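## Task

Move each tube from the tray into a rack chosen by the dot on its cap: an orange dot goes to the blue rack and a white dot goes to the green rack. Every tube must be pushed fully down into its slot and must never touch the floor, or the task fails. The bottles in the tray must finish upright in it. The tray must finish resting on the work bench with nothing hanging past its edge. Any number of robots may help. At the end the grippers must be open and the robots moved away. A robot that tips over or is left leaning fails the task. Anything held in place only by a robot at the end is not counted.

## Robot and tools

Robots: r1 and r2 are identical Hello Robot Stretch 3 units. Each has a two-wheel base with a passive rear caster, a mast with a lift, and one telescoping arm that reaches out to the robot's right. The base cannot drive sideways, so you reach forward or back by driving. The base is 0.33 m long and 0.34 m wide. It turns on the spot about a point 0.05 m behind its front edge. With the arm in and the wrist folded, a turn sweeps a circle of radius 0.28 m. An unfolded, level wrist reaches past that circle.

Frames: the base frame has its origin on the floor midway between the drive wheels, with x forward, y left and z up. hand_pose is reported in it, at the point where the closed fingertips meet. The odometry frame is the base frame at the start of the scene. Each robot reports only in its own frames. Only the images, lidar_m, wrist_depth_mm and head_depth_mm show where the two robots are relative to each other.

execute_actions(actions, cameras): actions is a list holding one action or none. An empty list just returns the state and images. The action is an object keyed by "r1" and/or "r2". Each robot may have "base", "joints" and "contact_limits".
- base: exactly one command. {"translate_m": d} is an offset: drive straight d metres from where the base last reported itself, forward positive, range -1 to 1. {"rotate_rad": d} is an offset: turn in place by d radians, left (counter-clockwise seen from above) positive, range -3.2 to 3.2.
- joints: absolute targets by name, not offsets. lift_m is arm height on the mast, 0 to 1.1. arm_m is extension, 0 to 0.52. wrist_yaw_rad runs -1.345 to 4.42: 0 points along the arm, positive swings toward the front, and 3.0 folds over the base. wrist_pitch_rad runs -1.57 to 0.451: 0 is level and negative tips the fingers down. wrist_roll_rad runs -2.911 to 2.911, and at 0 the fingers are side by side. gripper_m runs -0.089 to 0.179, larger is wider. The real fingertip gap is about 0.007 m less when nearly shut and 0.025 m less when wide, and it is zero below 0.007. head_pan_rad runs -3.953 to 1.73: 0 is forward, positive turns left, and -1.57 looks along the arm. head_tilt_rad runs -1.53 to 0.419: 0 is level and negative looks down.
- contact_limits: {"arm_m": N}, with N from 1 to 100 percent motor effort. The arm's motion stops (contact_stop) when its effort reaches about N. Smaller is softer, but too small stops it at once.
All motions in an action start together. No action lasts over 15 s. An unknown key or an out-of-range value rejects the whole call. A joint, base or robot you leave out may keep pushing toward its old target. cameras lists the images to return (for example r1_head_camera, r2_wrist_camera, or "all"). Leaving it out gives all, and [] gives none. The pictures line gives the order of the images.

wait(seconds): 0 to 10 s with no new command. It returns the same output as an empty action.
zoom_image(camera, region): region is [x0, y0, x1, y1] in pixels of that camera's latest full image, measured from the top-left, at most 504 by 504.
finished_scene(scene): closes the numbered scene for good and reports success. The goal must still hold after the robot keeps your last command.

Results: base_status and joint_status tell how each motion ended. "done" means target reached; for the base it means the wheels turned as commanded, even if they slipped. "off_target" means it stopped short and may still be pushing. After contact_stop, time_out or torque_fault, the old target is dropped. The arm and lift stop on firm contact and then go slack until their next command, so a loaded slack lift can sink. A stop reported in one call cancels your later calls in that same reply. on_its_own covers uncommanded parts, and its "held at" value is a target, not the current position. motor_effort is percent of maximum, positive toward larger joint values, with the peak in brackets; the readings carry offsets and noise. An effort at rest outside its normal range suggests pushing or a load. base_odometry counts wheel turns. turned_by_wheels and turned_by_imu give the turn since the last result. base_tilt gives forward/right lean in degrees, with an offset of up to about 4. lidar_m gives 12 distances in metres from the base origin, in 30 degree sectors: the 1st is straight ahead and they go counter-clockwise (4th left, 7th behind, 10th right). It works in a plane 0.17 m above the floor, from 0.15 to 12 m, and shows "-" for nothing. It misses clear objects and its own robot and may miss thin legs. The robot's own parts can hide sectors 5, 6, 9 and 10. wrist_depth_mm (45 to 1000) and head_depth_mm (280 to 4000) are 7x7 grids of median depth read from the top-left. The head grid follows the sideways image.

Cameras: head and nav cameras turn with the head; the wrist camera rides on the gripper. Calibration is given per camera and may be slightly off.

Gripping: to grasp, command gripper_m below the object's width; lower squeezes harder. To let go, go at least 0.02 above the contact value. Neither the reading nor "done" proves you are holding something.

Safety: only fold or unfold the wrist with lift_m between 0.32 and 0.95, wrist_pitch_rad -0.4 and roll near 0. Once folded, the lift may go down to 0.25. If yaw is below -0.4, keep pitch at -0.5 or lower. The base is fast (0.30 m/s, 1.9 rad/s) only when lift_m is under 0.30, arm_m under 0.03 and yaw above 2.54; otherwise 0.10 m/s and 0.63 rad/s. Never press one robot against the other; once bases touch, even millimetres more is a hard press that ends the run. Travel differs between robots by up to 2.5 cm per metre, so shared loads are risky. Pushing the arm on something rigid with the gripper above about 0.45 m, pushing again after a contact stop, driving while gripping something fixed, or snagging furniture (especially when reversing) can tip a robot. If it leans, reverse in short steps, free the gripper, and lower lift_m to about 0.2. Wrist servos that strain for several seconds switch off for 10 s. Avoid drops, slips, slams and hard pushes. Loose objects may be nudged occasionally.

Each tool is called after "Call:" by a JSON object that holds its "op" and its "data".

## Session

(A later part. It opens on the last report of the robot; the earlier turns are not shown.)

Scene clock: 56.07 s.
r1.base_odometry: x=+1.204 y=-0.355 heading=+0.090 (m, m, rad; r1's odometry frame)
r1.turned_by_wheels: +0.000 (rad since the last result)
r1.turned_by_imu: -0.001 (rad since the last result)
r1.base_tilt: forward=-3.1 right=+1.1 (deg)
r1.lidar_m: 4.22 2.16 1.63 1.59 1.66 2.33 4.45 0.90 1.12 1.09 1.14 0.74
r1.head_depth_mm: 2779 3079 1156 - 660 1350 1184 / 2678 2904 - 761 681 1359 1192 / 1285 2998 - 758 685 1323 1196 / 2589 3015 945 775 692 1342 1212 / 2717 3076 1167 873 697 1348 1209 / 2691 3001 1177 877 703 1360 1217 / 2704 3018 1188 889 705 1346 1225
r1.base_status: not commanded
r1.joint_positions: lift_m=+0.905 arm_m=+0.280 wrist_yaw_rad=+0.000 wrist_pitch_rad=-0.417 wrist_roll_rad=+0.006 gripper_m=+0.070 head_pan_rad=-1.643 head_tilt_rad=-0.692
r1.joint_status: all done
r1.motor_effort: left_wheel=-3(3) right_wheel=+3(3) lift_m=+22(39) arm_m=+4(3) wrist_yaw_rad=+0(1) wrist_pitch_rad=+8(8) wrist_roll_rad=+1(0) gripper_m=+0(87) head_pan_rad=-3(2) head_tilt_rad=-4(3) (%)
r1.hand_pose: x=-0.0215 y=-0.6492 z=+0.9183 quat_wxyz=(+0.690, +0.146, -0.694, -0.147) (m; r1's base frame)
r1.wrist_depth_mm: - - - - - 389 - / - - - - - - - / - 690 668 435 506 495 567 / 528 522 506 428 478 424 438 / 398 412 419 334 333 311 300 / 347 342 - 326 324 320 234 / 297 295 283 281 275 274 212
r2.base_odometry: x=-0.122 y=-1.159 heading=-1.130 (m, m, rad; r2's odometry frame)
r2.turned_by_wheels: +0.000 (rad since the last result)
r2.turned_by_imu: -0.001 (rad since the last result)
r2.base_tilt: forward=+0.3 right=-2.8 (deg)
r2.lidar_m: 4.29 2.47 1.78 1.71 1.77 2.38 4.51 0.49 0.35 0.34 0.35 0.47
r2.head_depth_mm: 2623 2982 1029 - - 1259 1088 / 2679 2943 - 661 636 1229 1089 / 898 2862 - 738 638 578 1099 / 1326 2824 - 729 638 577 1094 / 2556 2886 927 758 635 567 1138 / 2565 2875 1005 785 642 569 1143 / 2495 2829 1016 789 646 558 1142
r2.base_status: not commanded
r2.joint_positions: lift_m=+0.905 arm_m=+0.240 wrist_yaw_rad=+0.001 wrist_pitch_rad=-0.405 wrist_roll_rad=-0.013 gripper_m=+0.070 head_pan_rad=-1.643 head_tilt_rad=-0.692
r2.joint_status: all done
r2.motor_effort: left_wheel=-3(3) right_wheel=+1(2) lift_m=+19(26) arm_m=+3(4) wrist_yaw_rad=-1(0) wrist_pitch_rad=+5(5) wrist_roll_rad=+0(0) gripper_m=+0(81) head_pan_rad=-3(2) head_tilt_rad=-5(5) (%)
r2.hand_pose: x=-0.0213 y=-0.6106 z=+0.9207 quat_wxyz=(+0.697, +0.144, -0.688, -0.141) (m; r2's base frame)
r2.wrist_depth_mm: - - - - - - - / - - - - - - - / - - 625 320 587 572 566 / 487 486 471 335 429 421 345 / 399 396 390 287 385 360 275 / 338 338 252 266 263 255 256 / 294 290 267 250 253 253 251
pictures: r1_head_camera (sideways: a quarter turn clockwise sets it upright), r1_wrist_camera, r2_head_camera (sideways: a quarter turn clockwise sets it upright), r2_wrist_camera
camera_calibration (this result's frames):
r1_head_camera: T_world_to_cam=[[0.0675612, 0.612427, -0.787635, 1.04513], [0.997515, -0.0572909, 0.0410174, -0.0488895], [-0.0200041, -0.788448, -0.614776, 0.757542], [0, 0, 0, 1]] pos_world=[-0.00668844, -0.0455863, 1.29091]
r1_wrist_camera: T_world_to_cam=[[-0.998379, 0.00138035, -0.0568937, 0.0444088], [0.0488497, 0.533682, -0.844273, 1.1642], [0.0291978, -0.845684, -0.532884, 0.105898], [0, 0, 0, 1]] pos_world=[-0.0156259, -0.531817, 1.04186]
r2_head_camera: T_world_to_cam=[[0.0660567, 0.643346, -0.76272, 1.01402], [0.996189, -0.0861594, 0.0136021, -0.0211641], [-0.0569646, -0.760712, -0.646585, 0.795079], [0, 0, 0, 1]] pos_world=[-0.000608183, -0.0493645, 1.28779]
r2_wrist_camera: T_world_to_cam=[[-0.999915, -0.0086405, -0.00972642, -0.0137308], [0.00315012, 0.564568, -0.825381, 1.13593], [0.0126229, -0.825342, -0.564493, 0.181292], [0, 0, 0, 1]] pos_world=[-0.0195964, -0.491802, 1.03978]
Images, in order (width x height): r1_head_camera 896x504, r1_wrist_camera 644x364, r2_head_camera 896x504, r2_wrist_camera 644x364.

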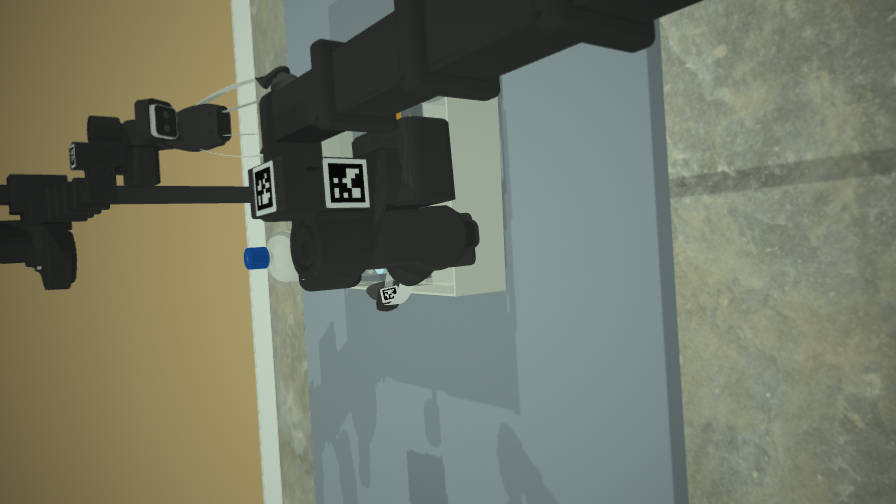

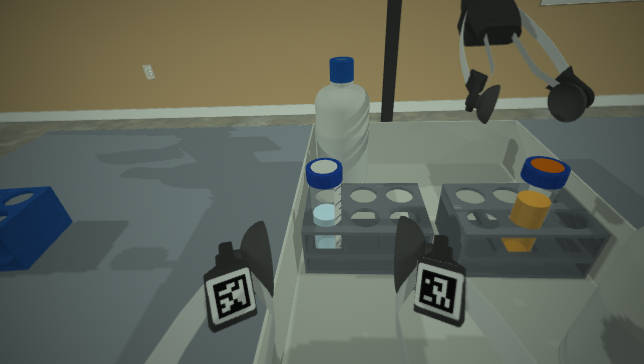

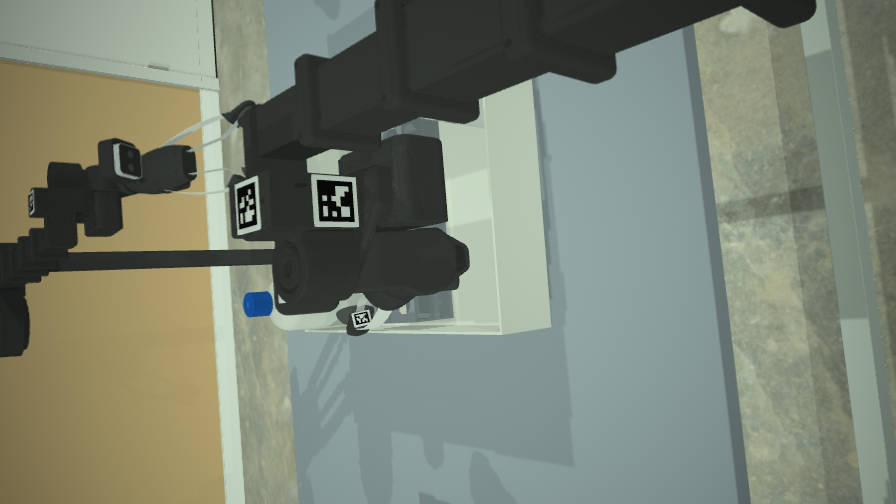

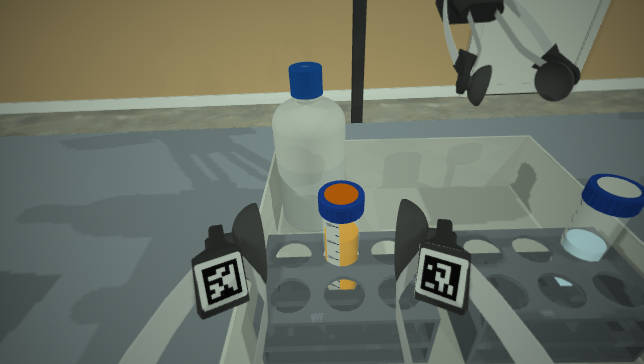

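Call:
{"op": "execute_actions", "data": {"actions": [{"r1":{"base":{"translate_m":0.006},"joints":{"arm_m":0.405,"lift_m":0.872}},"r2":{"base":{"translate_m":-0.009},"joints":{"arm_m":0.314,"lift_m":0.868}}}], "cameras": ["r1_head_camera","r1_wrist_camera","r2_wrist_camera"]}}

Scene clock: 64.40 s.
r1.base_odometry: x=+1.210 y=-0.354 heading=+0.090 (m, m, rad; r1's odometry frame)
r1.turned_by_wheels: +0.000 (rad since the last result)
r1.turned_by_imu: -0.001 (rad since the last result)
r1.base_tilt: forward=-3.1 right=+1.1 (deg)
r1.lidar_m: 4.24 2.16 1.63 1.58 1.66 2.33 4.43 0.91 1.12 1.09 1.14 0.73
r1.head_depth_mm: 2746 3011 1107 - - 1344 1188 / 2699 922 1022 763 678 1357 1186 / 1340 1212 - 851 684 1334 1197 / 2585 3017 - 776 692 1352 1200 / 2734 2952 1168 872 695 1342 1215 / 2686 2995 1168 880 703 1365 1220 / 2721 3001 1191 887 706 1336 1225
r1.base_status: done
r1.joint_positions: lift_m=+0.872 arm_m=+0.405 wrist_yaw_rad=+0.000 wrist_pitch_rad=-0.417 wrist_roll_rad=+0.006 gripper_m=+0.070 head_pan_rad=-1.643 head_tilt_rad=-0.692
r1.joint_status: all done
r1.motor_effort: left_wheel=-3(3) right_wheel=+3(10) lift_m=+22(25) arm_m=+4(2) wrist_yaw_rad=+0(0) wrist_pitch_rad=+8(7) wrist_roll_rad=+1(0) gripper_m=+0(0) head_pan_rad=-2(2) head_tilt_rad=-3(3) (%)
r1.hand_pose: x=-0.0215 y=-0.7742 z=+0.8853 quat_wxyz=(+0.690, +0.146, -0.694, -0.147) (m; r1's base frame)
r1.wrist_depth_mm: - - - - - - 234 / - - - - - - 220 / - - - 299 372 - 484 / 468 457 446 331 383 378 194 / 372 363 367 186 344 331 167 / 307 301 - 205 233 227 207 / 262 260 248 197 202 201 186
r2.base_odometry: x=-0.126 y=-1.151 heading=-1.130 (m, m, rad; r2's odometry frame)
r2.turned_by_wheels: +0.000 (rad since the last result)
r2.turned_by_imu: -0.001 (rad since the last result)
r2.base_tilt: forward=+0.4 right=-2.8 (deg)
r2.lidar_m: 4.28 2.47 1.78 1.71 1.77 2.39 4.50 0.49 0.35 0.34 0.35 0.47
r2.head_depth_mm: 2642 2965 989 799 - - 1095 / 2627 2908 1034 - 636 1229 1090 / 2497 823 - 750 637 577 1092 / 1230 2790 - 750 637 578 1095 / 2543 2890 913 741 634 566 1146 / 2541 2849 1003 784 641 567 1139 / 2532 2808 1015 787 644 557 1144
r2.base_status: done
r2.joint_positions: lift_m=+0.868 arm_m=+0.314 wrist_yaw_rad=+0.001 wrist_pitch_rad=-0.405 wrist_roll_rad=-0.013 gripper_m=+0.070 head_pan_rad=-1.643 head_tilt_rad=-0.692
r2.joint_status: all done
r2.motor_effort: left_wheel=-2(6) right_wheel=+2(4) lift_m=+20(17) arm_m=+3(3) wrist_yaw_rad=+0(0) wrist_pitch_rad=+5(5) wrist_roll_rad=+0(0) gripper_m=+1(0) head_pan_rad=-2(2) head_tilt_rad=-5(5) (%)
r2.hand_pose: x=-0.0214 y=-0.6846 z=+0.8837 quat_wxyz=(+0.697, +0.144, -0.688, -0.141) (m; r2's base frame)
r2.wrist_depth_mm: - - - - - 296 221 / - - - - - - - / - - 497 234 510 491 314 / 423 420 390 260 350 344 180 / 345 338 323 160 332 314 273 / 292 289 229 182 226 265 206 / 254 247 184 179 178 211 179
pictures: r1_head_camera (sideways: a quarter turn clockwise sets it upright), r1_wrist_camera, r2_wrist_camera
camera_calibration (this result's frames):
r1_head_camera: T_world_to_cam=[[0.067564, 0.612427, -0.787635, 1.04513], [0.997514, -0.0572955, 0.0410174, -0.0488895], [-0.0200078, -0.788448, -0.614776, 0.757542], [0, 0, 0, 1]] pos_world=[-0.00668865, -0.0455862, 1.29091]
r1_wrist_camera: T_world_to_cam=[[-0.998379, 0.00141404, -0.0568937, 0.0427221], [0.0488667, 0.533709, -0.844255, 1.20304], [0.0291709, -0.845667, -0.532913, -0.0173644], [0, 0, 0, 1]] pos_world=[-0.0156293, -0.65682, 1.00885]
r2_wrist_camera: T_world_to_cam=[[-0.999916, -0.00860251, -0.00972636, -0.0147128], [0.00317152, 0.564568, -0.825381, 1.14716], [0.0125915, -0.825342, -0.564493, 0.0993242], [0, 0, 0, 1]] pos_world=[-0.0196005, -0.5658, 1.00277]
Images, in order (width x height): r1_head_camera 896x504, r1_wrist_camera 644x364, r2_wrist_camera 644x364.

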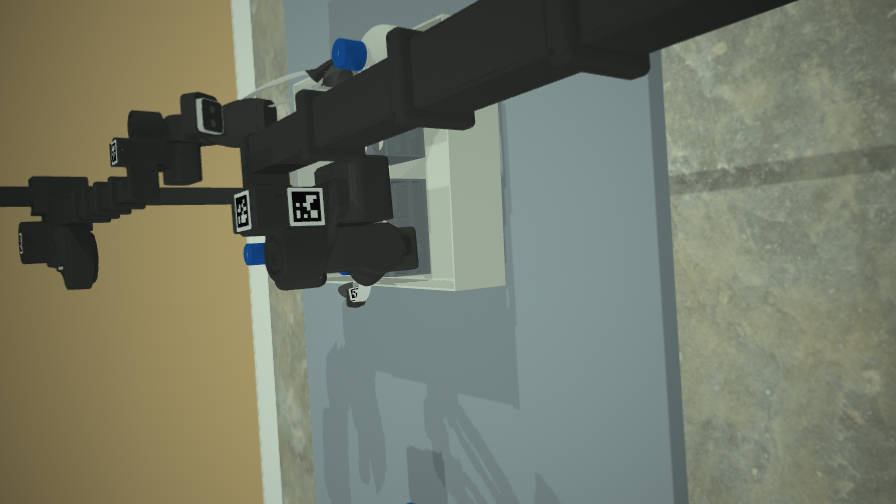

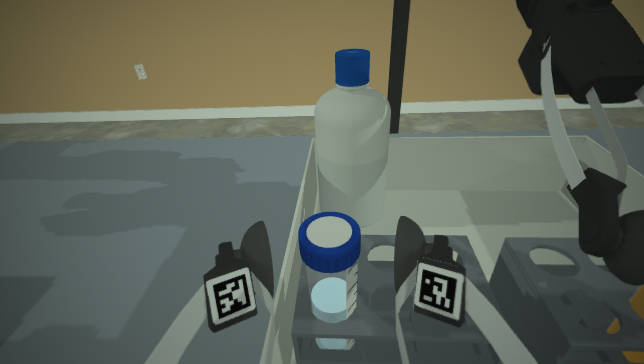

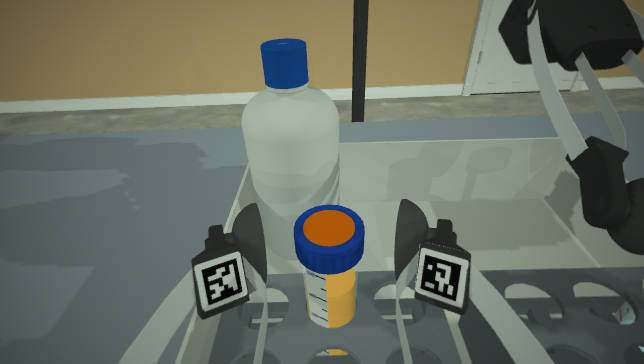

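Call:
{"op": "execute_actions", "data": {"actions": [{"r1":{"joints":{"arm_m":0.423,"lift_m":0.864,"gripper_m":0.06}},"r2":{"joints":{"arm_m":0.319,"lift_m":0.861,"gripper_m":0.06}}}], "cameras": []}}

Call:
{"op": "execute_actions", "data": {"actions": [{"r1":{"joints":{"gripper_m":0.01}},"r2":{"joints":{"gripper_m":0.01}}}], "cameras": ["r1_wrist_camera","r2_wrist_camera"]}}

Scene clock: 71.07 s.
r1.base_odometry: x=+1.210 y=-0.354 heading=+0.090 (m, m, rad; r1's odometry frame)
r1.turned_by_wheels: +0.000 (rad since the last result)
r1.turned_by_imu: -0.001 (rad since the last result)
r1.base_tilt: forward=-3.1 right=+1.1 (deg)
r1.lidar_m: 4.23 2.15 1.63 1.59 1.66 2.33 4.45 0.91 1.12 1.09 1.13 0.73
r1.head_depth_mm: 2712 3031 1109 835 - 1352 1181 / 2753 908 894 767 679 1365 1194 / 1353 1228 - 852 685 1320 1199 / 2547 3013 - 777 693 1336 1203 / 2702 3024 1164 871 696 1360 1213 / 2676 2972 1174 880 701 1357 1214 / 2719 2993 1196 891 709 1342 1230
r1.base_status: not commanded
r1.joint_positions: lift_m=+0.864 arm_m=+0.423 wrist_yaw_rad=+0.000 wrist_pitch_rad=-0.417 wrist_roll_rad=+0.006 gripper_m=+0.060 head_pan_rad=-1.643 head_tilt_rad=-0.692
r1.joint_status: all done
r1.motor_effort: left_wheel=-3(3) right_wheel=+3(3) lift_m=+23(24) arm_m=+4(4) wrist_yaw_rad=+0(1) wrist_pitch_rad=+8(8) wrist_roll_rad=+1(0) gripper_m=-1(50) head_pan_rad=-3(2) head_tilt_rad=-3(3) (%)
r1.hand_pose: x=-0.0215 y=-0.7922 z=+0.8773 quat_wxyz=(+0.690, +0.146, -0.694, -0.147) (m; r1's base frame)
r1.wrist_depth_mm: - - - - - - 219 / - - - - - - 206 / - - - 276 354 - 334 / 448 442 433 312 367 363 300 / 362 351 359 166 330 321 306 / 295 291 295 172 - 213 193 / 252 251 239 175 175 200 184
r2.base_odometry: x=-0.126 y=-1.151 heading=-1.130 (m, m, rad; r2's odometry frame)
r2.turned_by_wheels: +0.000 (rad since the last result)
r2.turned_by_imu: -0.001 (rad since the last result)
r2.base_tilt: forward=+0.3 right=-2.7 (deg)
r2.lidar_m: 4.28 2.46 1.79 1.71 1.77 2.39 4.51 0.49 0.35 0.34 0.35 0.47
r2.head_depth_mm: 2643 2956 992 797 - - 1093 / 2653 2878 919 - 636 1230 1083 / 2586 812 - 748 637 577 1090 / 1223 2835 - 752 637 577 1097 / 2527 2890 914 746 635 568 1141 / 2527 2875 1006 783 642 569 1143 / 2490 2826 1009 788 643 557 1143
r2.base_status: not commanded
r2.joint_positions: lift_m=+0.861 arm_m=+0.319 wrist_yaw_rad=+0.001 wrist_pitch_rad=-0.405 wrist_roll_rad=-0.013 gripper_m=+0.060 head_pan_rad=-1.643 head_tilt_rad=-0.692
r2.joint_status: all done
r2.motor_effort: left_wheel=-2(2) right_wheel=+2(1) lift_m=+20(23) arm_m=+3(3) wrist_yaw_rad=+0(1) wrist_pitch_rad=+5(5) wrist_roll_rad=+0(0) gripper_m=-1(44) head_pan_rad=-2(1) head_tilt_rad=-5(5) (%)
r2.hand_pose: x=-0.0214 y=-0.6896 z=+0.8767 quat_wxyz=(+0.697, +0.144, -0.688, -0.141) (m; r2's base frame)
r2.wrist_depth_mm: - - - - - - 206 / - - - - - - 210 / - 526 456 227 491 480 315 / 410 404 365 251 344 341 285 / 331 333 322 151 323 308 287 / 283 282 - 171 214 214 213 / 243 242 178 171 170 201 167
pictures: none
No camera images: the call's "cameras" was empty. Leave "cameras" out to get every camera's image.

Scene clock: 72.07 s.
r1.base_odometry: x=+1.210 y=-0.354 heading=+0.090 (m, m, rad; r1's odometry frame)
r1.turned_by_wheels: +0.000 (rad since the last result)
r1.turned_by_imu: +0.000 (rad since the last result)
r1.base_tilt: forward=-3.0 right=+1.1 (deg)
r1.lidar_m: 4.24 2.16 1.63 1.58 1.66 2.32 4.42 0.91 1.12 1.09 1.14 0.73
r1.head_depth_mm: 2752 3048 1104 837 - 1350 1182 / 2727 911 1013 767 680 1355 1190 / 1339 1216 - 848 683 1330 1199 / 2606 3001 - 775 693 1339 1207 / 2707 3012 1159 870 697 1357 1206 / 2680 3017 1180 879 703 1355 1222 / 2701 2979 1193 887 708 1349 1226
r1.base_status: not commanded
r1.joint_positions: lift_m=+0.864 arm_m=+0.423 wrist_yaw_rad=+0.000 wrist_pitch_rad=-0.418 wrist_roll_rad=+0.006 gripper_m=+0.011 head_pan_rad=-1.643 head_tilt_rad=-0.692
r1.joint_status: all done
r1.motor_effort: left_wheel=-3(3) right_wheel=+3(3) lift_m=+23(22) arm_m=+4(4) wrist_yaw_rad=+0(0) wrist_pitch_rad=+8(8) wrist_roll_rad=+0(0) gripper_m=-10(93) head_pan_rad=-2(2) head_tilt_rad=-3(3) (%)
r1.hand_pose: x=-0.0215 y=-0.7920 z=+0.8769 quat_wxyz=(+0.690, +0.147, -0.693, -0.148) (m; r1's base frame)
r1.wrist_depth_mm: - - - - - - 218 / - - - - - - 205 / - - - 278 352 - 337 / 449 443 428 310 366 359 334 / 354 352 341 158 330 321 304 / 296 293 293 154 - 213 202 / 253 249 238 176 174 200 181
r2.base_odometry: x=-0.126 y=-1.151 heading=-1.130 (m, m, rad; r2's odometry frame)
r2.turned_by_wheels: +0.000 (rad since the last result)
r2.turned_by_imu: +0.000 (rad since the last result)
r2.base_tilt: forward=+0.3 right=-2.8 (deg)
r2.lidar_m: 4.29 2.47 1.79 1.70 1.77 2.39 4.50 0.49 0.35 0.34 0.35 0.47
r2.head_depth_mm: 2608 2958 987 798 - - 1094 / 2686 2872 1017 - 637 1219 1092 / 2553 810 - 748 638 578 1096 / 1227 2767 - 752 639 579 1094 / 2538 2849 883 742 633 566 1141 / 2566 2882 1009 787 643 566 1140 / 2487 2826 1017 789 644 555 1145
r2.base_status: not commanded
r2.joint_positions: lift_m=+0.861 arm_m=+0.319 wrist_yaw_rad=+0.001 wrist_pitch_rad=-0.407 wrist_roll_rad=-0.013 gripper_m=+0.011 head_pan_rad=-1.643 head_tilt_rad=-0.692
r2.joint_status: all done
r2.motor_effort: left_wheel=-2(1) right_wheel=+2(2) lift_m=+20(20) arm_m=+4(3) wrist_yaw_rad=+0(0) wrist_pitch_rad=+6(6) wrist_roll_rad=+0(0) gripper_m=-11(85) head_pan_rad=-3(3) head_tilt_rad=-5(5) (%)
r2.hand_pose: x=-0.0214 y=-0.6894 z=+0.8763 quat_wxyz=(+0.697, +0.144, -0.688, -0.142) (m; r2's base frame)
r2.wrist_depth_mm: - - - - - - 208 / - - - - - - 208 / - 527 460 231 483 486 319 / 416 408 360 249 341 339 285 / 336 331 303 145 317 307 284 / 282 281 215 165 215 213 201 / 242 242 175 171 169 171 166
pictures: r1_wrist_camera, r2_wrist_camera
camera_calibration (this result's frames):
r1_wrist_camera: T_world_to_cam=[[-0.998379, 0.00150434, -0.0568917, 0.042341], [0.0488657, 0.535083, -0.843385, 1.20579], [0.0291731, -0.844798, -0.53429, -0.0349813], [0, 0, 0, 1]] pos_world=[-0.015629, -0.674815, 1.00066]
r2_wrist_camera: T_world_to_cam=[[-0.999916, -0.00858687, -0.00974016, -0.0148029], [0.00317059, 0.565953, -0.824431, 1.14391], [0.0125918, -0.824393, -0.565878, 0.0930717], [0, 0, 0, 1]] pos_world=[-0.0196004, -0.570797, 0.995595]
Images, in order (width x height): r1_wrist_camera 644x364, r2_wrist_camera 644x364.

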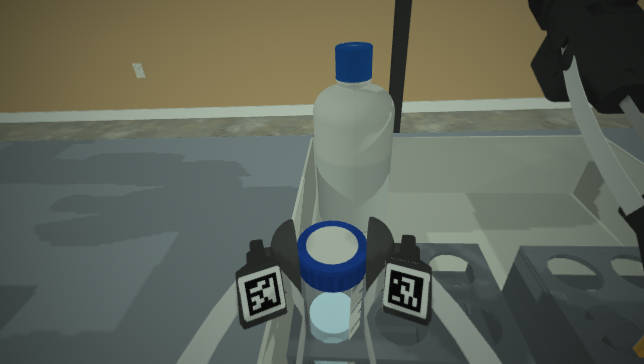

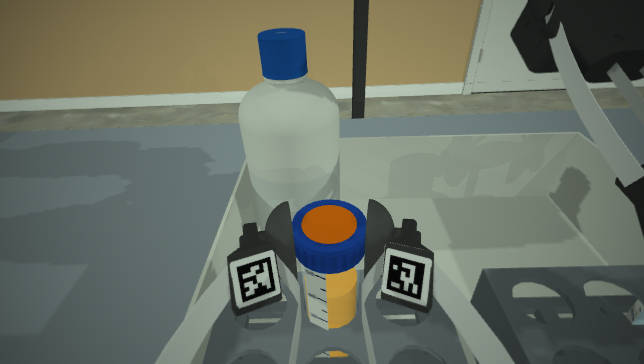

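Call:
{"op": "execute_actions", "data": {"actions": [{"r1":{"joints":{"lift_m":0.97,"gripper_m":0}},"r2":{"joints":{"lift_m":0.97,"gripper_m":0}}}], "cameras": []}}

Call:
{"op": "execute_actions", "data": {"actions": [{"r1":{"joints":{"arm_m":0.2,"lift_m":1.0}},"r2":{"joints":{"arm_m":0.06,"lift_m":1.0}}}], "cameras": ["r1_wrist_camera","r2_wrist_camera"]}}

Call:
{"op": "execute_actions", "data": {"actions": [{"r1":{"base":{"translate_m":-0.52}},"r2":{"base":{"translate_m":-0.51}}}], "cameras": ["r1_wrist_camera","r2_wrist_camera"]}}

Scene clock: 78.53 s.
r1.base_odometry: x=+1.210 y=-0.354 heading=+0.090 (m, m, rad; r1's odometry frame)
r1.turned_by_wheels: +0.000 (rad since the last result)
r1.turned_by_imu: -0.001 (rad since the last result)
r1.base_tilt: forward=-3.0 right=+1.2 (deg)
r1.lidar_m: 4.22 2.15 1.63 1.58 1.66 2.33 4.43 0.91 1.12 1.09 1.14 0.73
r1.head_depth_mm: 2727 2956 - 750 679 1340 1187 / 2631 - 1024 761 680 1351 1190 / 867 - 1051 845 686 1333 1195 / 2692 - 968 855 690 1336 1201 / 2678 3026 1156 867 697 1352 1215 / 2676 3024 1174 880 702 1360 1220 / 2677 3013 1187 886 706 1334 1225
r1.base_status: not commanded
r1.joint_positions: lift_m=+0.970 arm_m=+0.423 wrist_yaw_rad=+0.000 wrist_pitch_rad=-0.419 wrist_roll_rad=+0.006 gripper_m=+0.001 head_pan_rad=-1.643 head_tilt_rad=-0.692
r1.joint_status: all done
r1.motor_effort: left_wheel=-2(3) right_wheel=+3(3) lift_m=+37(33) arm_m=+4(4) wrist_yaw_rad=+0(0) wrist_pitch_rad=+9(9) wrist_roll_rad=+0(0) gripper_m=-12(60) head_pan_rad=-2(2) head_tilt_rad=-3(3) (%)
r1.hand_pose: x=-0.0215 y=-0.7919 z=+0.9820 quat_wxyz=(+0.690, +0.147, -0.693, -0.148) (m; r1's base frame)
r1.wrist_depth_mm: - - - - - - 214 / - - - - - - 205 / - - - - - - - / - - - 547 - - 543 / 513 502 499 158 409 407 441 / 431 419 417 152 - 390 352 / 363 361 352 269 291 327 290
r2.base_odometry: x=-0.126 y=-1.151 heading=-1.130 (m, m, rad; r2's odometry frame)
r2.turned_by_wheels: +0.000 (rad since the last result)
r2.turned_by_imu: -0.001 (rad since the last result)
r2.base_tilt: forward=+0.3 right=-2.9 (deg)
r2.lidar_m: 4.28 2.46 1.79 1.71 1.77 2.39 4.51 0.49 0.35 0.34 0.35 0.47
r2.head_depth_mm: 2655 2930 - 649 633 1226 1091 / 2561 - 901 625 635 1236 1091 / 717 - 917 758 637 577 1094 / 1943 - 916 756 639 578 1091 / 2603 2849 844 749 634 567 1140 / 2565 2881 1007 788 641 568 1135 / 2490 2821 1013 787 642 556 1141
r2.base_status: not commanded
r2.joint_positions: lift_m=+0.970 arm_m=+0.319 wrist_yaw_rad=+0.001 wrist_pitch_rad=-0.408 wrist_roll_rad=-0.013 gripper_m=+0.001 head_pan_rad=-1.643 head_tilt_rad=-0.692
r2.joint_status: all done
r2.motor_effort: left_wheel=-3(2) right_wheel=+1(2) lift_m=+26(31) arm_m=+3(3) wrist_yaw_rad=+0(0) wrist_pitch_rad=+6(6) wrist_roll_rad=+0(0) gripper_m=-15(58) head_pan_rad=-2(2) head_tilt_rad=-5(5) (%)
r2.hand_pose: x=-0.0214 y=-0.6893 z=+0.9847 quat_wxyz=(+0.697, +0.145, -0.688, -0.142) (m; r2's base frame)
r2.wrist_depth_mm: - - - - - - 209 / - - - - - - 210 / - - - - - - - / - - 590 562 565 565 519 / 495 489 487 144 397 387 449 / 416 416 412 162 388 384 366 / 364 358 338 196 344 340 275
pictures: none
No camera images: the call's "cameras" was empty. Leave "cameras" out to get every camera's image.

Scene clock: 81.67 s.
r1.base_odometry: x=+1.210 y=-0.354 heading=+0.090 (m, m, rad; r1's odometry frame)
r1.turned_by_wheels: +0.000 (rad since the last result)
r1.turned_by_imu: -0.001 (rad since the last result)
r1.base_tilt: forward=-3.0 right=+1.2 (deg)
r1.lidar_m: 4.23 2.15 1.63 1.58 1.66 2.32 4.44 0.91 1.12 1.09 1.14 0.73
r1.head_depth_mm: 2744 - 1038 743 677 1351 1189 / 2721 - - 763 678 1351 1194 / 1036 - - 775 687 1330 1194 / 2710 2936 - 774 690 1340 1202 / 2712 2976 1157 870 696 1353 1208 / 2690 3022 1179 880 704 1356 1220 / 2714 3012 1193 892 708 1337 1236
r1.base_status: not commanded
r1.joint_positions: lift_m=+1.000 arm_m=+0.200 wrist_yaw_rad=+0.000 wrist_pitch_rad=-0.420 wrist_roll_rad=+0.006 gripper_m=+0.001 head_pan_rad=-1.643 head_tilt_rad=-0.692
r1.joint_status: all done
r1.motor_effort: left_wheel=-3(2) right_wheel=+3(3) lift_m=+37(40) arm_m=-1(3) wrist_yaw_rad=+0(0) wrist_pitch_rad=+9(9) wrist_roll_rad=+1(1) gripper_m=-13(12) head_pan_rad=-2(2) head_tilt_rad=-3(3) (%)
r1.hand_pose: x=-0.0215 y=-0.5694 z=+1.0119 quat_wxyz=(+0.690, +0.147, -0.693, -0.148) (m; r1's base frame)
r1.wrist_depth_mm: - - - - - - - / - - - - - - - / - - - - - - - / - 692 672 597 603 602 617 / 495 528 542 158 467 442 463 / 460 460 460 152 - 406 270 / 399 392 385 304 376 305 291
r2.base_odometry: x=-0.126 y=-1.151 heading=-1.130 (m, m, rad; r2's odometry frame)
r2.turned_by_wheels: +0.000 (rad since the last result)
r2.turned_by_imu: +0.000 (rad since the last result)
r2.base_tilt: forward=+0.4 right=-2.8 (deg)
r2.lidar_m: 4.28 2.47 1.78 1.71 1.77 2.40 4.52 0.49 0.35 0.34 0.35 0.47
r2.head_depth_mm: 2684 2923 - - 602 1230 1086 / 2639 2855 - - 597 1228 1094 / 882 2853 - - 605 579 1097 / 2560 2804 - - - 579 1098 / 2529 2913 912 733 636 569 1137 / 2517 2851 1009 784 642 567 1147 / 2511 2849 1015 788 642 557 1139
r2.base_status: not commanded
r2.joint_positions: lift_m=+1.000 arm_m=+0.060 wrist_yaw_rad=+0.001 wrist_pitch_rad=-0.408 wrist_roll_rad=-0.013 gripper_m=+0.001 head_pan_rad=-1.643 head_tilt_rad=-0.692
r2.joint_status: all done
r2.motor_effort: left_wheel=-3(3) right_wheel=+2(2) lift_m=+26(26) arm_m=-3(3) wrist_yaw_rad=+0(0) wrist_pitch_rad=+6(6) wrist_roll_rad=+0(0) gripper_m=-15(16) head_pan_rad=-2(2) head_tilt_rad=-6(5) (%)
r2.hand_pose: x=-0.0214 y=-0.4309 z=+1.0146 quat_wxyz=(+0.697, +0.145, -0.688, -0.143) (m; r2's base frame)
r2.wrist_depth_mm: - - - - - - - / - - - - - - - / - - - 614 784 771 749 / 682 663 635 575 610 595 602 / 494 529 526 144 465 434 479 / 455 448 452 162 425 285 414 / 395 394 380 195 375 299 355
pictures: r1_wrist_camera, r2_wrist_camera
camera_calibration (this result's frames):
r1_wrist_camera: T_world_to_cam=[[-0.998379, 0.00160828, -0.0568877, 0.049741], [0.0488648, 0.536621, -0.842407, 1.20044], [0.0291723, -0.843822, -0.53583, 0.227272], [0, 0, 0, 1]] pos_world=[-0.015629, -0.452485, 1.13587]
r2_wrist_camera: T_world_to_cam=[[-0.999916, -0.0085308, -0.00975107, -0.0112108], [0.00319313, 0.567147, -0.82361, 1.11136], [0.0125563, -0.823572, -0.567072, 0.385966], [0, 0, 0, 1]] pos_world=[-0.0196049, -0.312527, 1.13409]
Images, in order (width x height): r1_wrist_camera 644x364, r2_wrist_camera 644x364.

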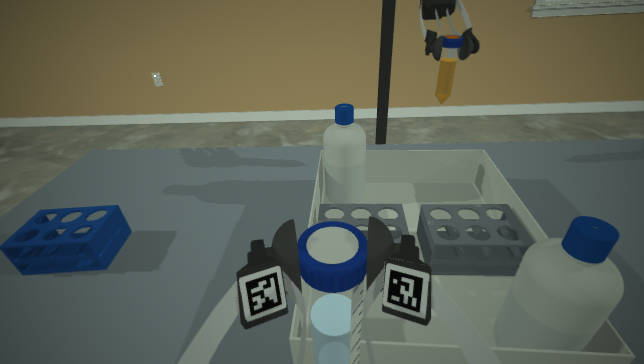

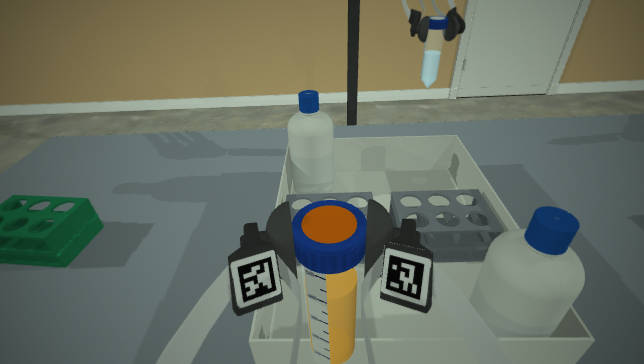

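Scene clock: 87.83 s.
r1.base_odometry: x=+0.692 y=-0.401 heading=+0.090 (m, m, rad; r1's odometry frame)
r1.turned_by_wheels: +0.000 (rad since the last result)
r1.turned_by_imu: +0.000 (rad since the last result)
r1.base_tilt: forward=-3.0 right=+1.2 (deg)
r1.lidar_m: 4.75 2.18 1.65 1.60 1.68 2.35 3.92 4.13 0.51 1.07 1.12 1.18
r1.head_depth_mm: 2700 - 1082 837 675 1319 1006 / 2740 - - 829 680 1335 1193 / 2725 - - 828 687 1327 1195 / 2722 2898 - 832 692 1314 1203 / 2681 2967 1166 868 698 1321 1215 / 2679 2971 1181 878 701 1318 1224 / 2727 2995 1196 825 709 1330 1218
r1.base_status: done
r1.joint_positions: lift_m=+1.000 arm_m=+0.200 wrist_yaw_rad=+0.000 wrist_pitch_rad=-0.420 wrist_roll_rad=+0.006 gripper_m=+0.001 head_pan_rad=-1.643 head_tilt_rad=-0.692
r1.joint_status: not commanded
r1.motor_effort: left_wheel=-1(8) right_wheel=+3(4) lift_m=+37(36) arm_m=-1(1) wrist_yaw_rad=+0(0) wrist_pitch_rad=+9(9) wrist_roll_rad=+1(1) gripper_m=-13(13) head_pan_rad=-2(2) head_tilt_rad=-3(3) (%)
r1.hand_pose: x=-0.0215 y=-0.5694 z=+1.0119 quat_wxyz=(+0.690, +0.147, -0.693, -0.148) (m; r1's base frame)
r1.wrist_depth_mm: - - - - - - - / - - - - - - - / - - - - - - - / 584 629 627 657 631 660 - / 466 485 543 158 515 507 - / 309 438 457 152 - 426 452 / 313 383 381 362 377 371 368
r2.base_odometry: x=-0.344 y=-0.690 heading=-1.130 (m, m, rad; r2's odometry frame)
r2.turned_by_wheels: +0.000 (rad since the last result)
r2.turned_by_imu: -0.002 (rad since the last result)
r2.base_tilt: forward=+0.4 right=-2.9 (deg)
r2.lidar_m: 4.79 2.47 1.78 1.70 1.76 2.37 4.00 4.14 0.36 0.35 0.36 0.48
r2.head_depth_mm: 2673 2925 - - 601 737 1089 / 2630 2848 - - 597 1229 1092 / 2579 2841 - - 605 1225 1099 / 2575 2853 - - - 579 1102 / 2581 2878 1005 759 641 580 1152 / 2502 2835 1008 786 644 570 1140 / 2511 2867 1011 786 643 569 1155
r2.base_status: done
r2.joint_positions: lift_m=+1.000 arm_m=+0.060 wrist_yaw_rad=+0.001 wrist_pitch_rad=-0.408 wrist_roll_rad=-0.013 gripper_m=+0.001 head_pan_rad=-1.643 head_tilt_rad=-0.692
r2.joint_status: not commanded
r2.motor_effort: left_wheel=-1(8) right_wheel=+2(3) lift_m=+26(26) arm_m=-3(3) wrist_yaw_rad=+0(0) wrist_pitch_rad=+6(6) wrist_roll_rad=+0(0) gripper_m=-15(16) head_pan_rad=-2(2) head_tilt_rad=-5(7) (%)
r2.hand_pose: x=-0.0214 y=-0.4309 z=+1.0146 quat_wxyz=(+0.697, +0.145, -0.688, -0.143) (m; r2's base frame)
r2.wrist_depth_mm: - - - - - - - / - - - - - - - / - - 815 811 789 - - / 604 618 640 621 619 665 - / 460 490 535 144 463 507 - / 359 438 455 162 420 421 - / 334 391 381 196 377 376 372
pictures: r1_wrist_camera, r2_wrist_camera
camera_calibration (this result's frames):
r1_wrist_camera: T_world_to_cam=[[-0.998379, 0.0016088, -0.0568877, 0.0497412], [0.0488651, 0.536621, -0.842408, 1.20044], [0.0291718, -0.843822, -0.53583, 0.227271], [0, 0, 0, 1]] pos_world=[-0.0156291, -0.452485, 1.13587]
r2_wrist_camera: T_world_to_cam=[[-0.999916, -0.00853099, -0.00975103, -0.0112109], [0.00319299, 0.567147, -0.82361, 1.11136], [0.0125565, -0.823572, -0.567072, 0.385966], [0, 0, 0, 1]] pos_world=[-0.0196049, -0.312527, 1.13409]
Images, in order (width x height): r1_wrist_camera 644x364, r2_wrist_camera 644x364.

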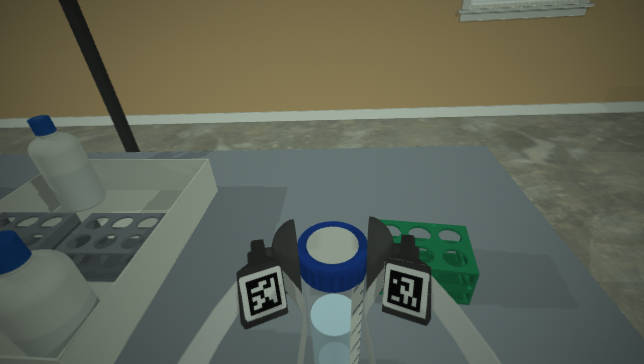

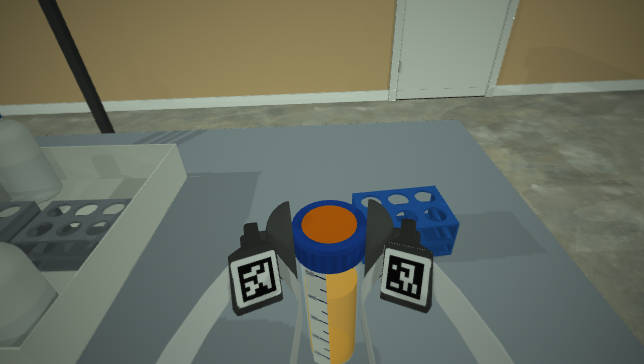

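Call:
{"op": "execute_actions", "data": {"actions": [{"r1":{"base":{"translate_m":-0.11},"joints":{"lift_m":0.9}},"r2":{"base":{"translate_m":-0.1},"joints":{"lift_m":0.9,"arm_m":0.14}}}], "cameras": ["r1_head_camera","r1_wrist_camera","r2_head_camera","r2_wrist_camera"]}}

Call:
{"op": "zoom_image", "data": {"camera": "r1_wrist_camera", "region": [230,120,430,240]}}

Call:
{"op": "zoom_image", "data": {"camera": "r2_wrist_camera", "region": [230,120,430,240]}}

Scene clock: 94.57 s.
r1.base_odometry: x=+0.582 y=-0.411 heading=+0.090 (m, m, rad; r1's odometry frame)
r1.turned_by_wheels: +0.000 (rad since the last result)
r1.turned_by_imu: -0.001 (rad since the last result)
r1.base_tilt: forward=-3.1 right=+1.1 (deg)
r1.lidar_m: 4.86 2.18 1.65 1.60 1.68 2.36 3.81 3.99 0.45 1.07 1.12 1.29
r1.head_depth_mm: 2691 3029 2780 - - 710 1168 / 2677 3000 2930 - 665 819 995 / 2676 2987 2961 - 665 1299 1203 / 2697 2999 2906 - 673 1320 1215 / 2685 3011 1165 860 698 1312 1211 / 2651 3024 1180 882 703 1335 1219 / 2684 2962 1194 889 705 635 1225
r1.base_status: done
r1.joint_positions: lift_m=+0.900 arm_m=+0.200 wrist_yaw_rad=+0.000 wrist_pitch_rad=-0.420 wrist_roll_rad=+0.006 gripper_m=+0.001 head_pan_rad=-1.643 head_tilt_rad=-0.692
r1.joint_status: all done
r1.motor_effort: left_wheel=-3(8) right_wheel=+3(4) lift_m=+23(34) arm_m=-1(1) wrist_yaw_rad=+0(0) wrist_pitch_rad=+9(9) wrist_roll_rad=+1(0) gripper_m=-13(13) head_pan_rad=-2(3) head_tilt_rad=-4(3) (%)
r1.hand_pose: x=-0.0215 y=-0.5694 z=+0.9124 quat_wxyz=(+0.690, +0.147, -0.693, -0.148) (m; r1's base frame)
r1.wrist_depth_mm: - - - - - - - / - - - - - - - / 596 597 653 632 612 - - / 419 498 494 397 466 - - / 392 404 398 158 380 377 - / 343 335 337 152 - 315 - / 291 288 280 265 276 272 277
r2.base_odometry: x=-0.386 y=-0.599 heading=-1.130 (m, m, rad; r2's odometry frame)
r2.turned_by_wheels: +0.000 (rad since the last result)
r2.turned_by_imu: -0.001 (rad since the last result)
r2.base_tilt: forward=+0.6 right=-2.7 (deg)
r2.lidar_m: 1.25 2.46 1.77 1.70 1.75 2.37 3.90 4.03 0.36 0.35 0.36 0.48
r2.head_depth_mm: 2650 2979 2366 - - 1228 1118 / 2638 2937 2518 - 606 687 1076 / 2633 2892 1086 - 607 1225 1089 / 2583 2853 1046 - 608 580 1096 / 2572 2860 1010 767 642 580 1142 / 2548 2881 1010 785 642 568 1141 / 2505 2825 1013 787 644 568 1147
r2.base_status: done
r2.joint_positions: lift_m=+0.900 arm_m=+0.140 wrist_yaw_rad=+0.001 wrist_pitch_rad=-0.409 wrist_roll_rad=-0.013 gripper_m=+0.001 head_pan_rad=-1.643 head_tilt_rad=-0.692
r2.joint_status: all done
r2.motor_effort: left_wheel=-2(7) right_wheel=+1(3) lift_m=+20(27) arm_m=+4(2) wrist_yaw_rad=+0(0) wrist_pitch_rad=+6(6) wrist_roll_rad=+0(0) gripper_m=-14(15) head_pan_rad=-2(2) head_tilt_rad=-5(5) (%)
r2.hand_pose: x=-0.0214 y=-0.5102 z=+0.9149 quat_wxyz=(+0.697, +0.145, -0.688, -0.143) (m; r2's base frame)
r2.wrist_depth_mm: - - - - - - - / - - - - - - - / 490 609 604 585 570 - - / 445 472 462 374 443 - - / 393 379 383 144 370 367 - / 332 326 330 162 307 309 - / 285 283 279 195 274 270 270
pictures: r1_head_camera (sideways: a quarter turn clockwise sets it upright), r1_wrist_camera, r2_head_camera (sideways: a quarter turn clockwise sets it upright), r2_wrist_camera
camera_calibration (this result's frames):
r1_head_camera: T_world_to_cam=[[0.067564, 0.612427, -0.787635, 1.04513], [0.997514, -0.0572955, 0.0410174, -0.0488895], [-0.0200078, -0.788448, -0.614776, 0.757542], [0, 0, 0, 1]] pos_world=[-0.00668865, -0.0455862, 1.29091]
r1_wrist_camera: T_world_to_cam=[[-0.998379, 0.00162099, -0.0568874, 0.0440899], [0.0488653, 0.536799, -0.842294, 1.11664], [0.0291717, -0.843709, -0.536008, 0.174231], [0, 0, 0, 1]] pos_world=[-0.0156291, -0.452482, 1.03644]
r2_head_camera: T_world_to_cam=[[0.0660603, 0.643346, -0.76272, 1.01402], [0.996188, -0.086165, 0.0136021, -0.0211641], [-0.0569689, -0.760711, -0.646585, 0.795079], [0, 0, 0, 1]] pos_world=[-0.00060846, -0.0493645, 1.28779]
r2_wrist_camera: T_world_to_cam=[[-0.999916, -0.00852609, -0.00975278, -0.0128557], [0.00319447, 0.567327, -0.823487, 1.07414], [0.0125541, -0.823449, -0.567252, 0.264396], [0, 0, 0, 1]] pos_world=[-0.0196052, -0.391781, 1.03439]
Images, in order (width x height): r1_head_camera 896x504, r1_wrist_camera 644x364, r2_head_camera 896x504, r2_wrist_camera 644x364.

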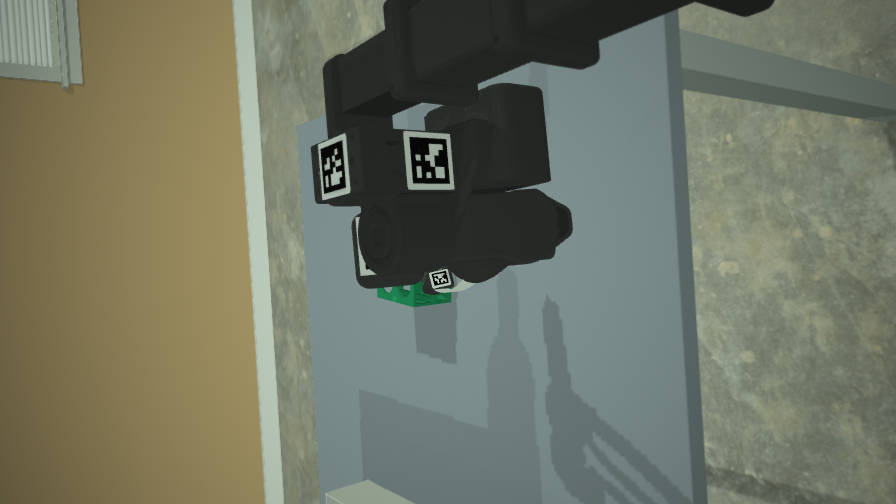

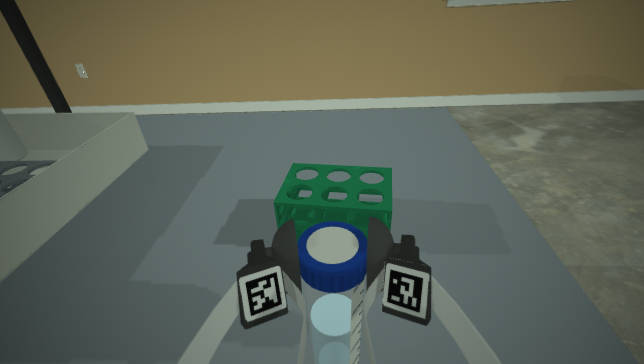

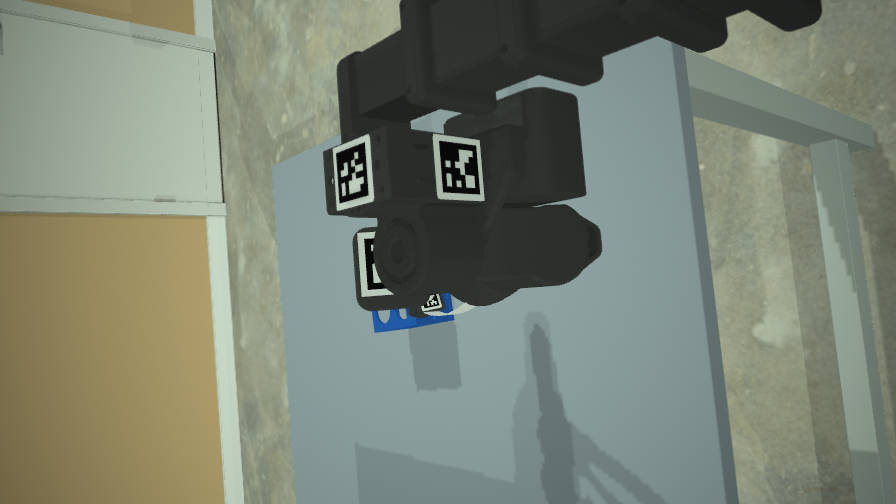

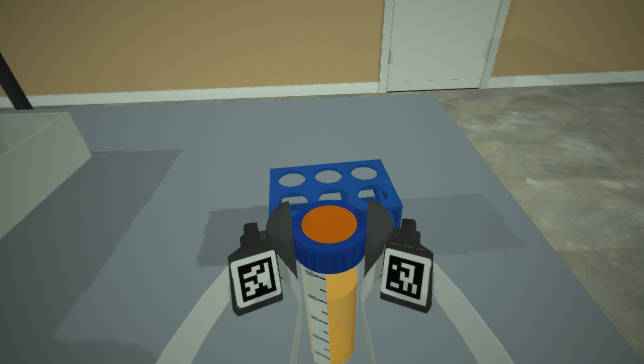

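Region (230, 120, 430, 240) of r1_wrist_camera's 644x364 image, scaled by 2.520; it fills the top 302 rows of this view, and the rest is white.

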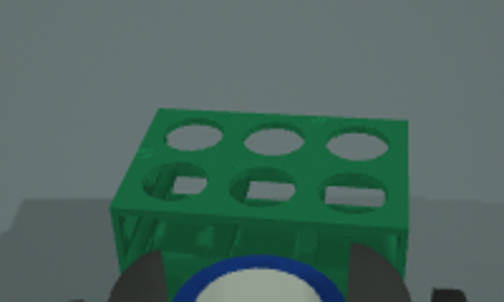

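Region (230, 120, 430, 240) of r2_wrist_camera's 644x364 image, scaled by 2.520; it fills the top 302 rows of this view, and the rest is white.

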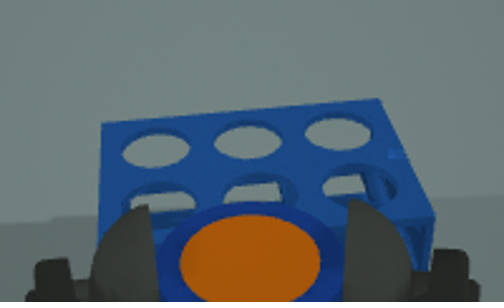

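Call:
{"op": "execute_actions", "data": {"actions": [{"r1":{"base":{"translate_m":-0.004},"joints":{"lift_m":0.94,"arm_m":0.374,"head_pan_rad":-0.75,"head_tilt_rad":-0.35}},"r2":{"base":{"translate_m":-0.006},"joints":{"lift_m":0.94,"arm_m":0.29,"head_pan_rad":-0.65,"head_tilt_rad":-0.35}}}], "cameras": ["r1_head_camera","r1_wrist_camera","r2_head_camera","r2_wrist_camera"]}}

Scene clock: 106.43 s.
r1.base_odometry: x=+0.578 y=-0.411 heading=+0.090 (m, m, rad; r1's odometry frame)
r1.turned_by_wheels: +0.000 (rad since the last result)
r1.turned_by_imu: -0.001 (rad since the last result)
r1.base_tilt: forward=-3.0 right=+1.2 (deg)
r1.lidar_m: 4.86 2.20 1.65 1.61 1.68 2.36 3.82 3.97 0.45 1.07 1.11 1.29
r1.head_depth_mm: 3183 3119 3379 3398 783 752 617 / 3436 3633 3682 3714 990 777 640 / 3807 - - 3940 1009 792 1368 / - - - 1548 1084 823 1495 / - - - - 1085 1703 1506 / - - - - 1156 1906 1516 / - - - - 1318 1788 1524
r1.base_status: done
r1.joint_positions: lift_m=+0.940 arm_m=+0.374 wrist_yaw_rad=+0.000 wrist_pitch_rad=-0.421 wrist_roll_rad=+0.006 gripper_m=+0.001 head_pan_rad=-0.757 head_tilt_rad=-0.359
r1.joint_status: all done
r1.motor_effort: left_wheel=-3(9) right_wheel=+3(3) lift_m=+36(38) arm_m=+4(3) wrist_yaw_rad=+0(0) wrist_pitch_rad=+9(9) wrist_roll_rad=+0(1) gripper_m=-12(13) head_pan_rad=+3(31) head_tilt_rad=+4(23) (%)
r1.hand_pose: x=-0.0215 y=-0.7427 z=+0.9518 quat_wxyz=(+0.690, +0.147, -0.693, -0.148) (m; r1's base frame)
r1.wrist_depth_mm: - - - - - - - / - - - - - - - / - - - - - - - / 580 571 558 548 536 - - / 413 459 456 158 447 447 - / 378 379 386 153 - 359 - / 333 328 316 246 298 311 -
r2.base_odometry: x=-0.389 y=-0.594 heading=-1.130 (m, m, rad; r2's odometry frame)
r2.turned_by_wheels: +0.000 (rad since the last result)
r2.turned_by_imu: -0.001 (rad since the last result)
r2.base_tilt: forward=+0.5 right=-2.6 (deg)
r2.lidar_m: 1.24 2.46 1.77 1.70 1.76 2.37 3.90 4.02 0.36 0.35 0.36 0.48
r2.head_depth_mm: 2970 2962 3265 3222 858 699 564 / 3242 3355 3646 1075 690 683 565 / 3513 3803 - 1355 916 706 585 / - - 1329 1371 881 707 1319 / - - - 1297 939 792 1360 / - - - 1390 987 1634 1284 / - - - 3248 1272 1552 1371
r2.base_status: done
r2.joint_positions: lift_m=+0.940 arm_m=+0.290 wrist_yaw_rad=+0.001 wrist_pitch_rad=-0.409 wrist_roll_rad=-0.013 gripper_m=+0.001 head_pan_rad=-0.657 head_tilt_rad=-0.359
r2.joint_status: all done
r2.motor_effort: left_wheel=-2(7) right_wheel=+2(3) lift_m=+26(29) arm_m=+3(3) wrist_yaw_rad=+0(0) wrist_pitch_rad=+6(6) wrist_roll_rad=+0(0) gripper_m=-14(15) head_pan_rad=+2(27) head_tilt_rad=+7(37) (%)
r2.hand_pose: x=-0.0214 y=-0.6601 z=+0.9545 quat_wxyz=(+0.697, +0.145, -0.687, -0.143) (m; r2's base frame)
r2.wrist_depth_mm: - - - - - - - / - - - - - - - / - - - - - - - / 548 538 538 529 514 - - / 445 447 439 145 434 461 - / 380 367 382 163 345 362 - / 329 326 304 195 300 313 -
pictures: r1_head_camera (sideways: a quarter turn clockwise sets it upright), r1_wrist_camera, r2_head_camera (sideways: a quarter turn clockwise sets it upright), r2_wrist_camera
camera_calibration (this result's frames):
r1_head_camera: T_world_to_cam=[[-0.220258, 0.23993, -0.945474, 1.25276], [0.666135, 0.745061, 0.0338883, -0.0376031], [0.712566, -0.622349, -0.323931, 0.374631], [0, 0, 0, 1]] pos_world=[0.0340293, -0.0394056, 1.30708]
r1_wrist_camera: T_world_to_cam=[[-0.998379, 0.00168147, -0.0568867, 0.046644], [0.0488892, 0.537028, -0.842146, 1.24284], [0.0291337, -0.843562, -0.53624, 0.0494497], [0, 0, 0, 1]] pos_world=[-0.0156339, -0.625808, 1.07583]
r2_head_camera: T_world_to_cam=[[-0.274718, 0.236463, -0.931995, 1.23685], [0.617664, 0.786249, 0.01742, -0.0238322], [0.736899, -0.570875, -0.362051, 0.420025], [0, 0, 0, 1]] pos_world=[0.0449885, -0.0339492, 1.30522]
r2_wrist_camera: T_world_to_cam=[[-0.999917, -0.00844924, -0.0097558, -0.013711], [0.00323571, 0.567646, -0.823266, 1.19182], [0.0124938, -0.823229, -0.567571, 0.163825], [0, 0, 0, 1]] pos_world=[-0.019613, -0.541781, 1.07403]
Images, in order (width x height): r1_head_camera 896x504, r1_wrist_camera 644x364, r2_head_camera 896x504, r2_wrist_camera 644x364.

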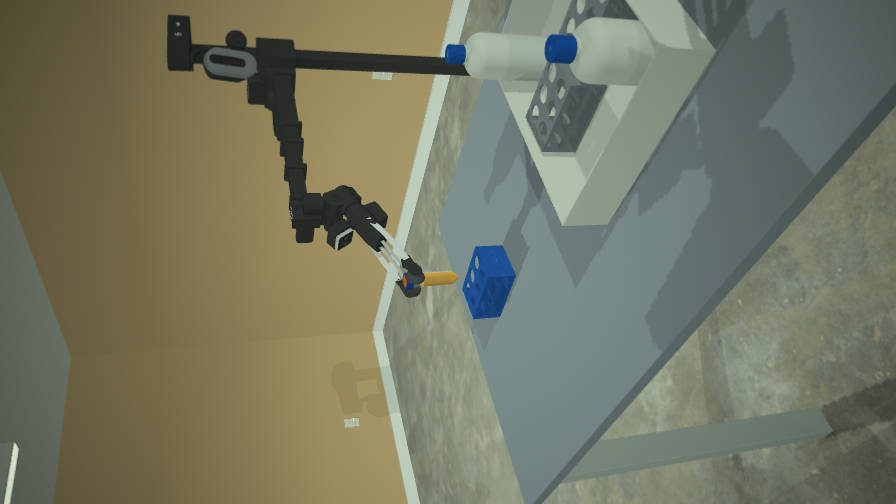

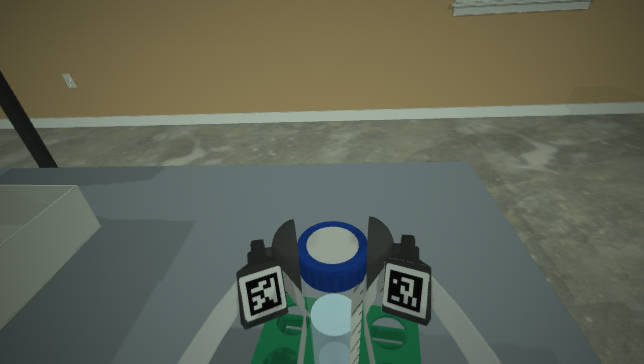

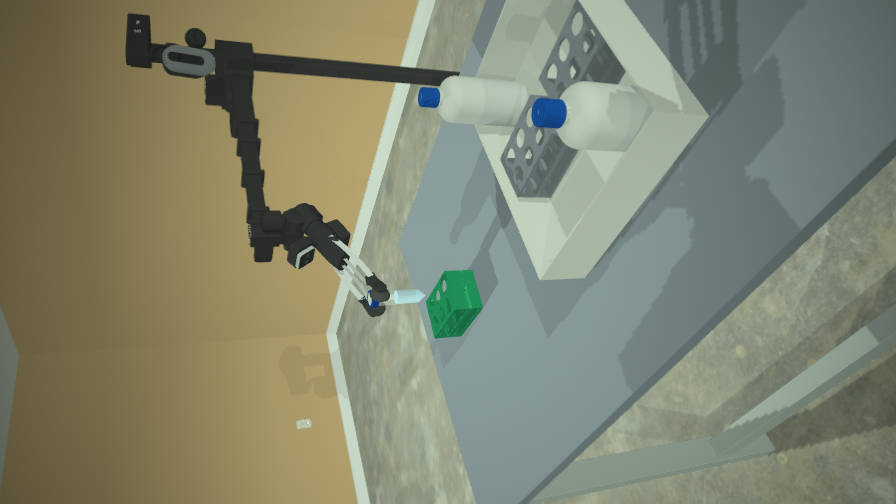

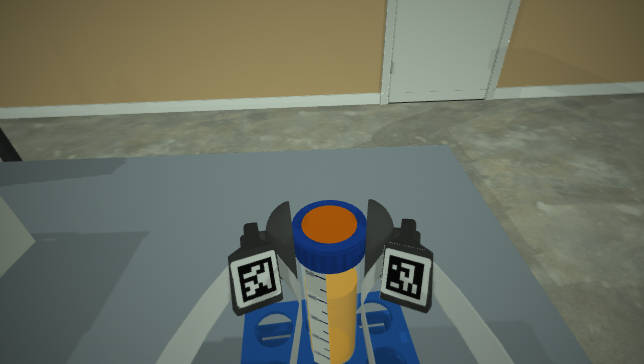

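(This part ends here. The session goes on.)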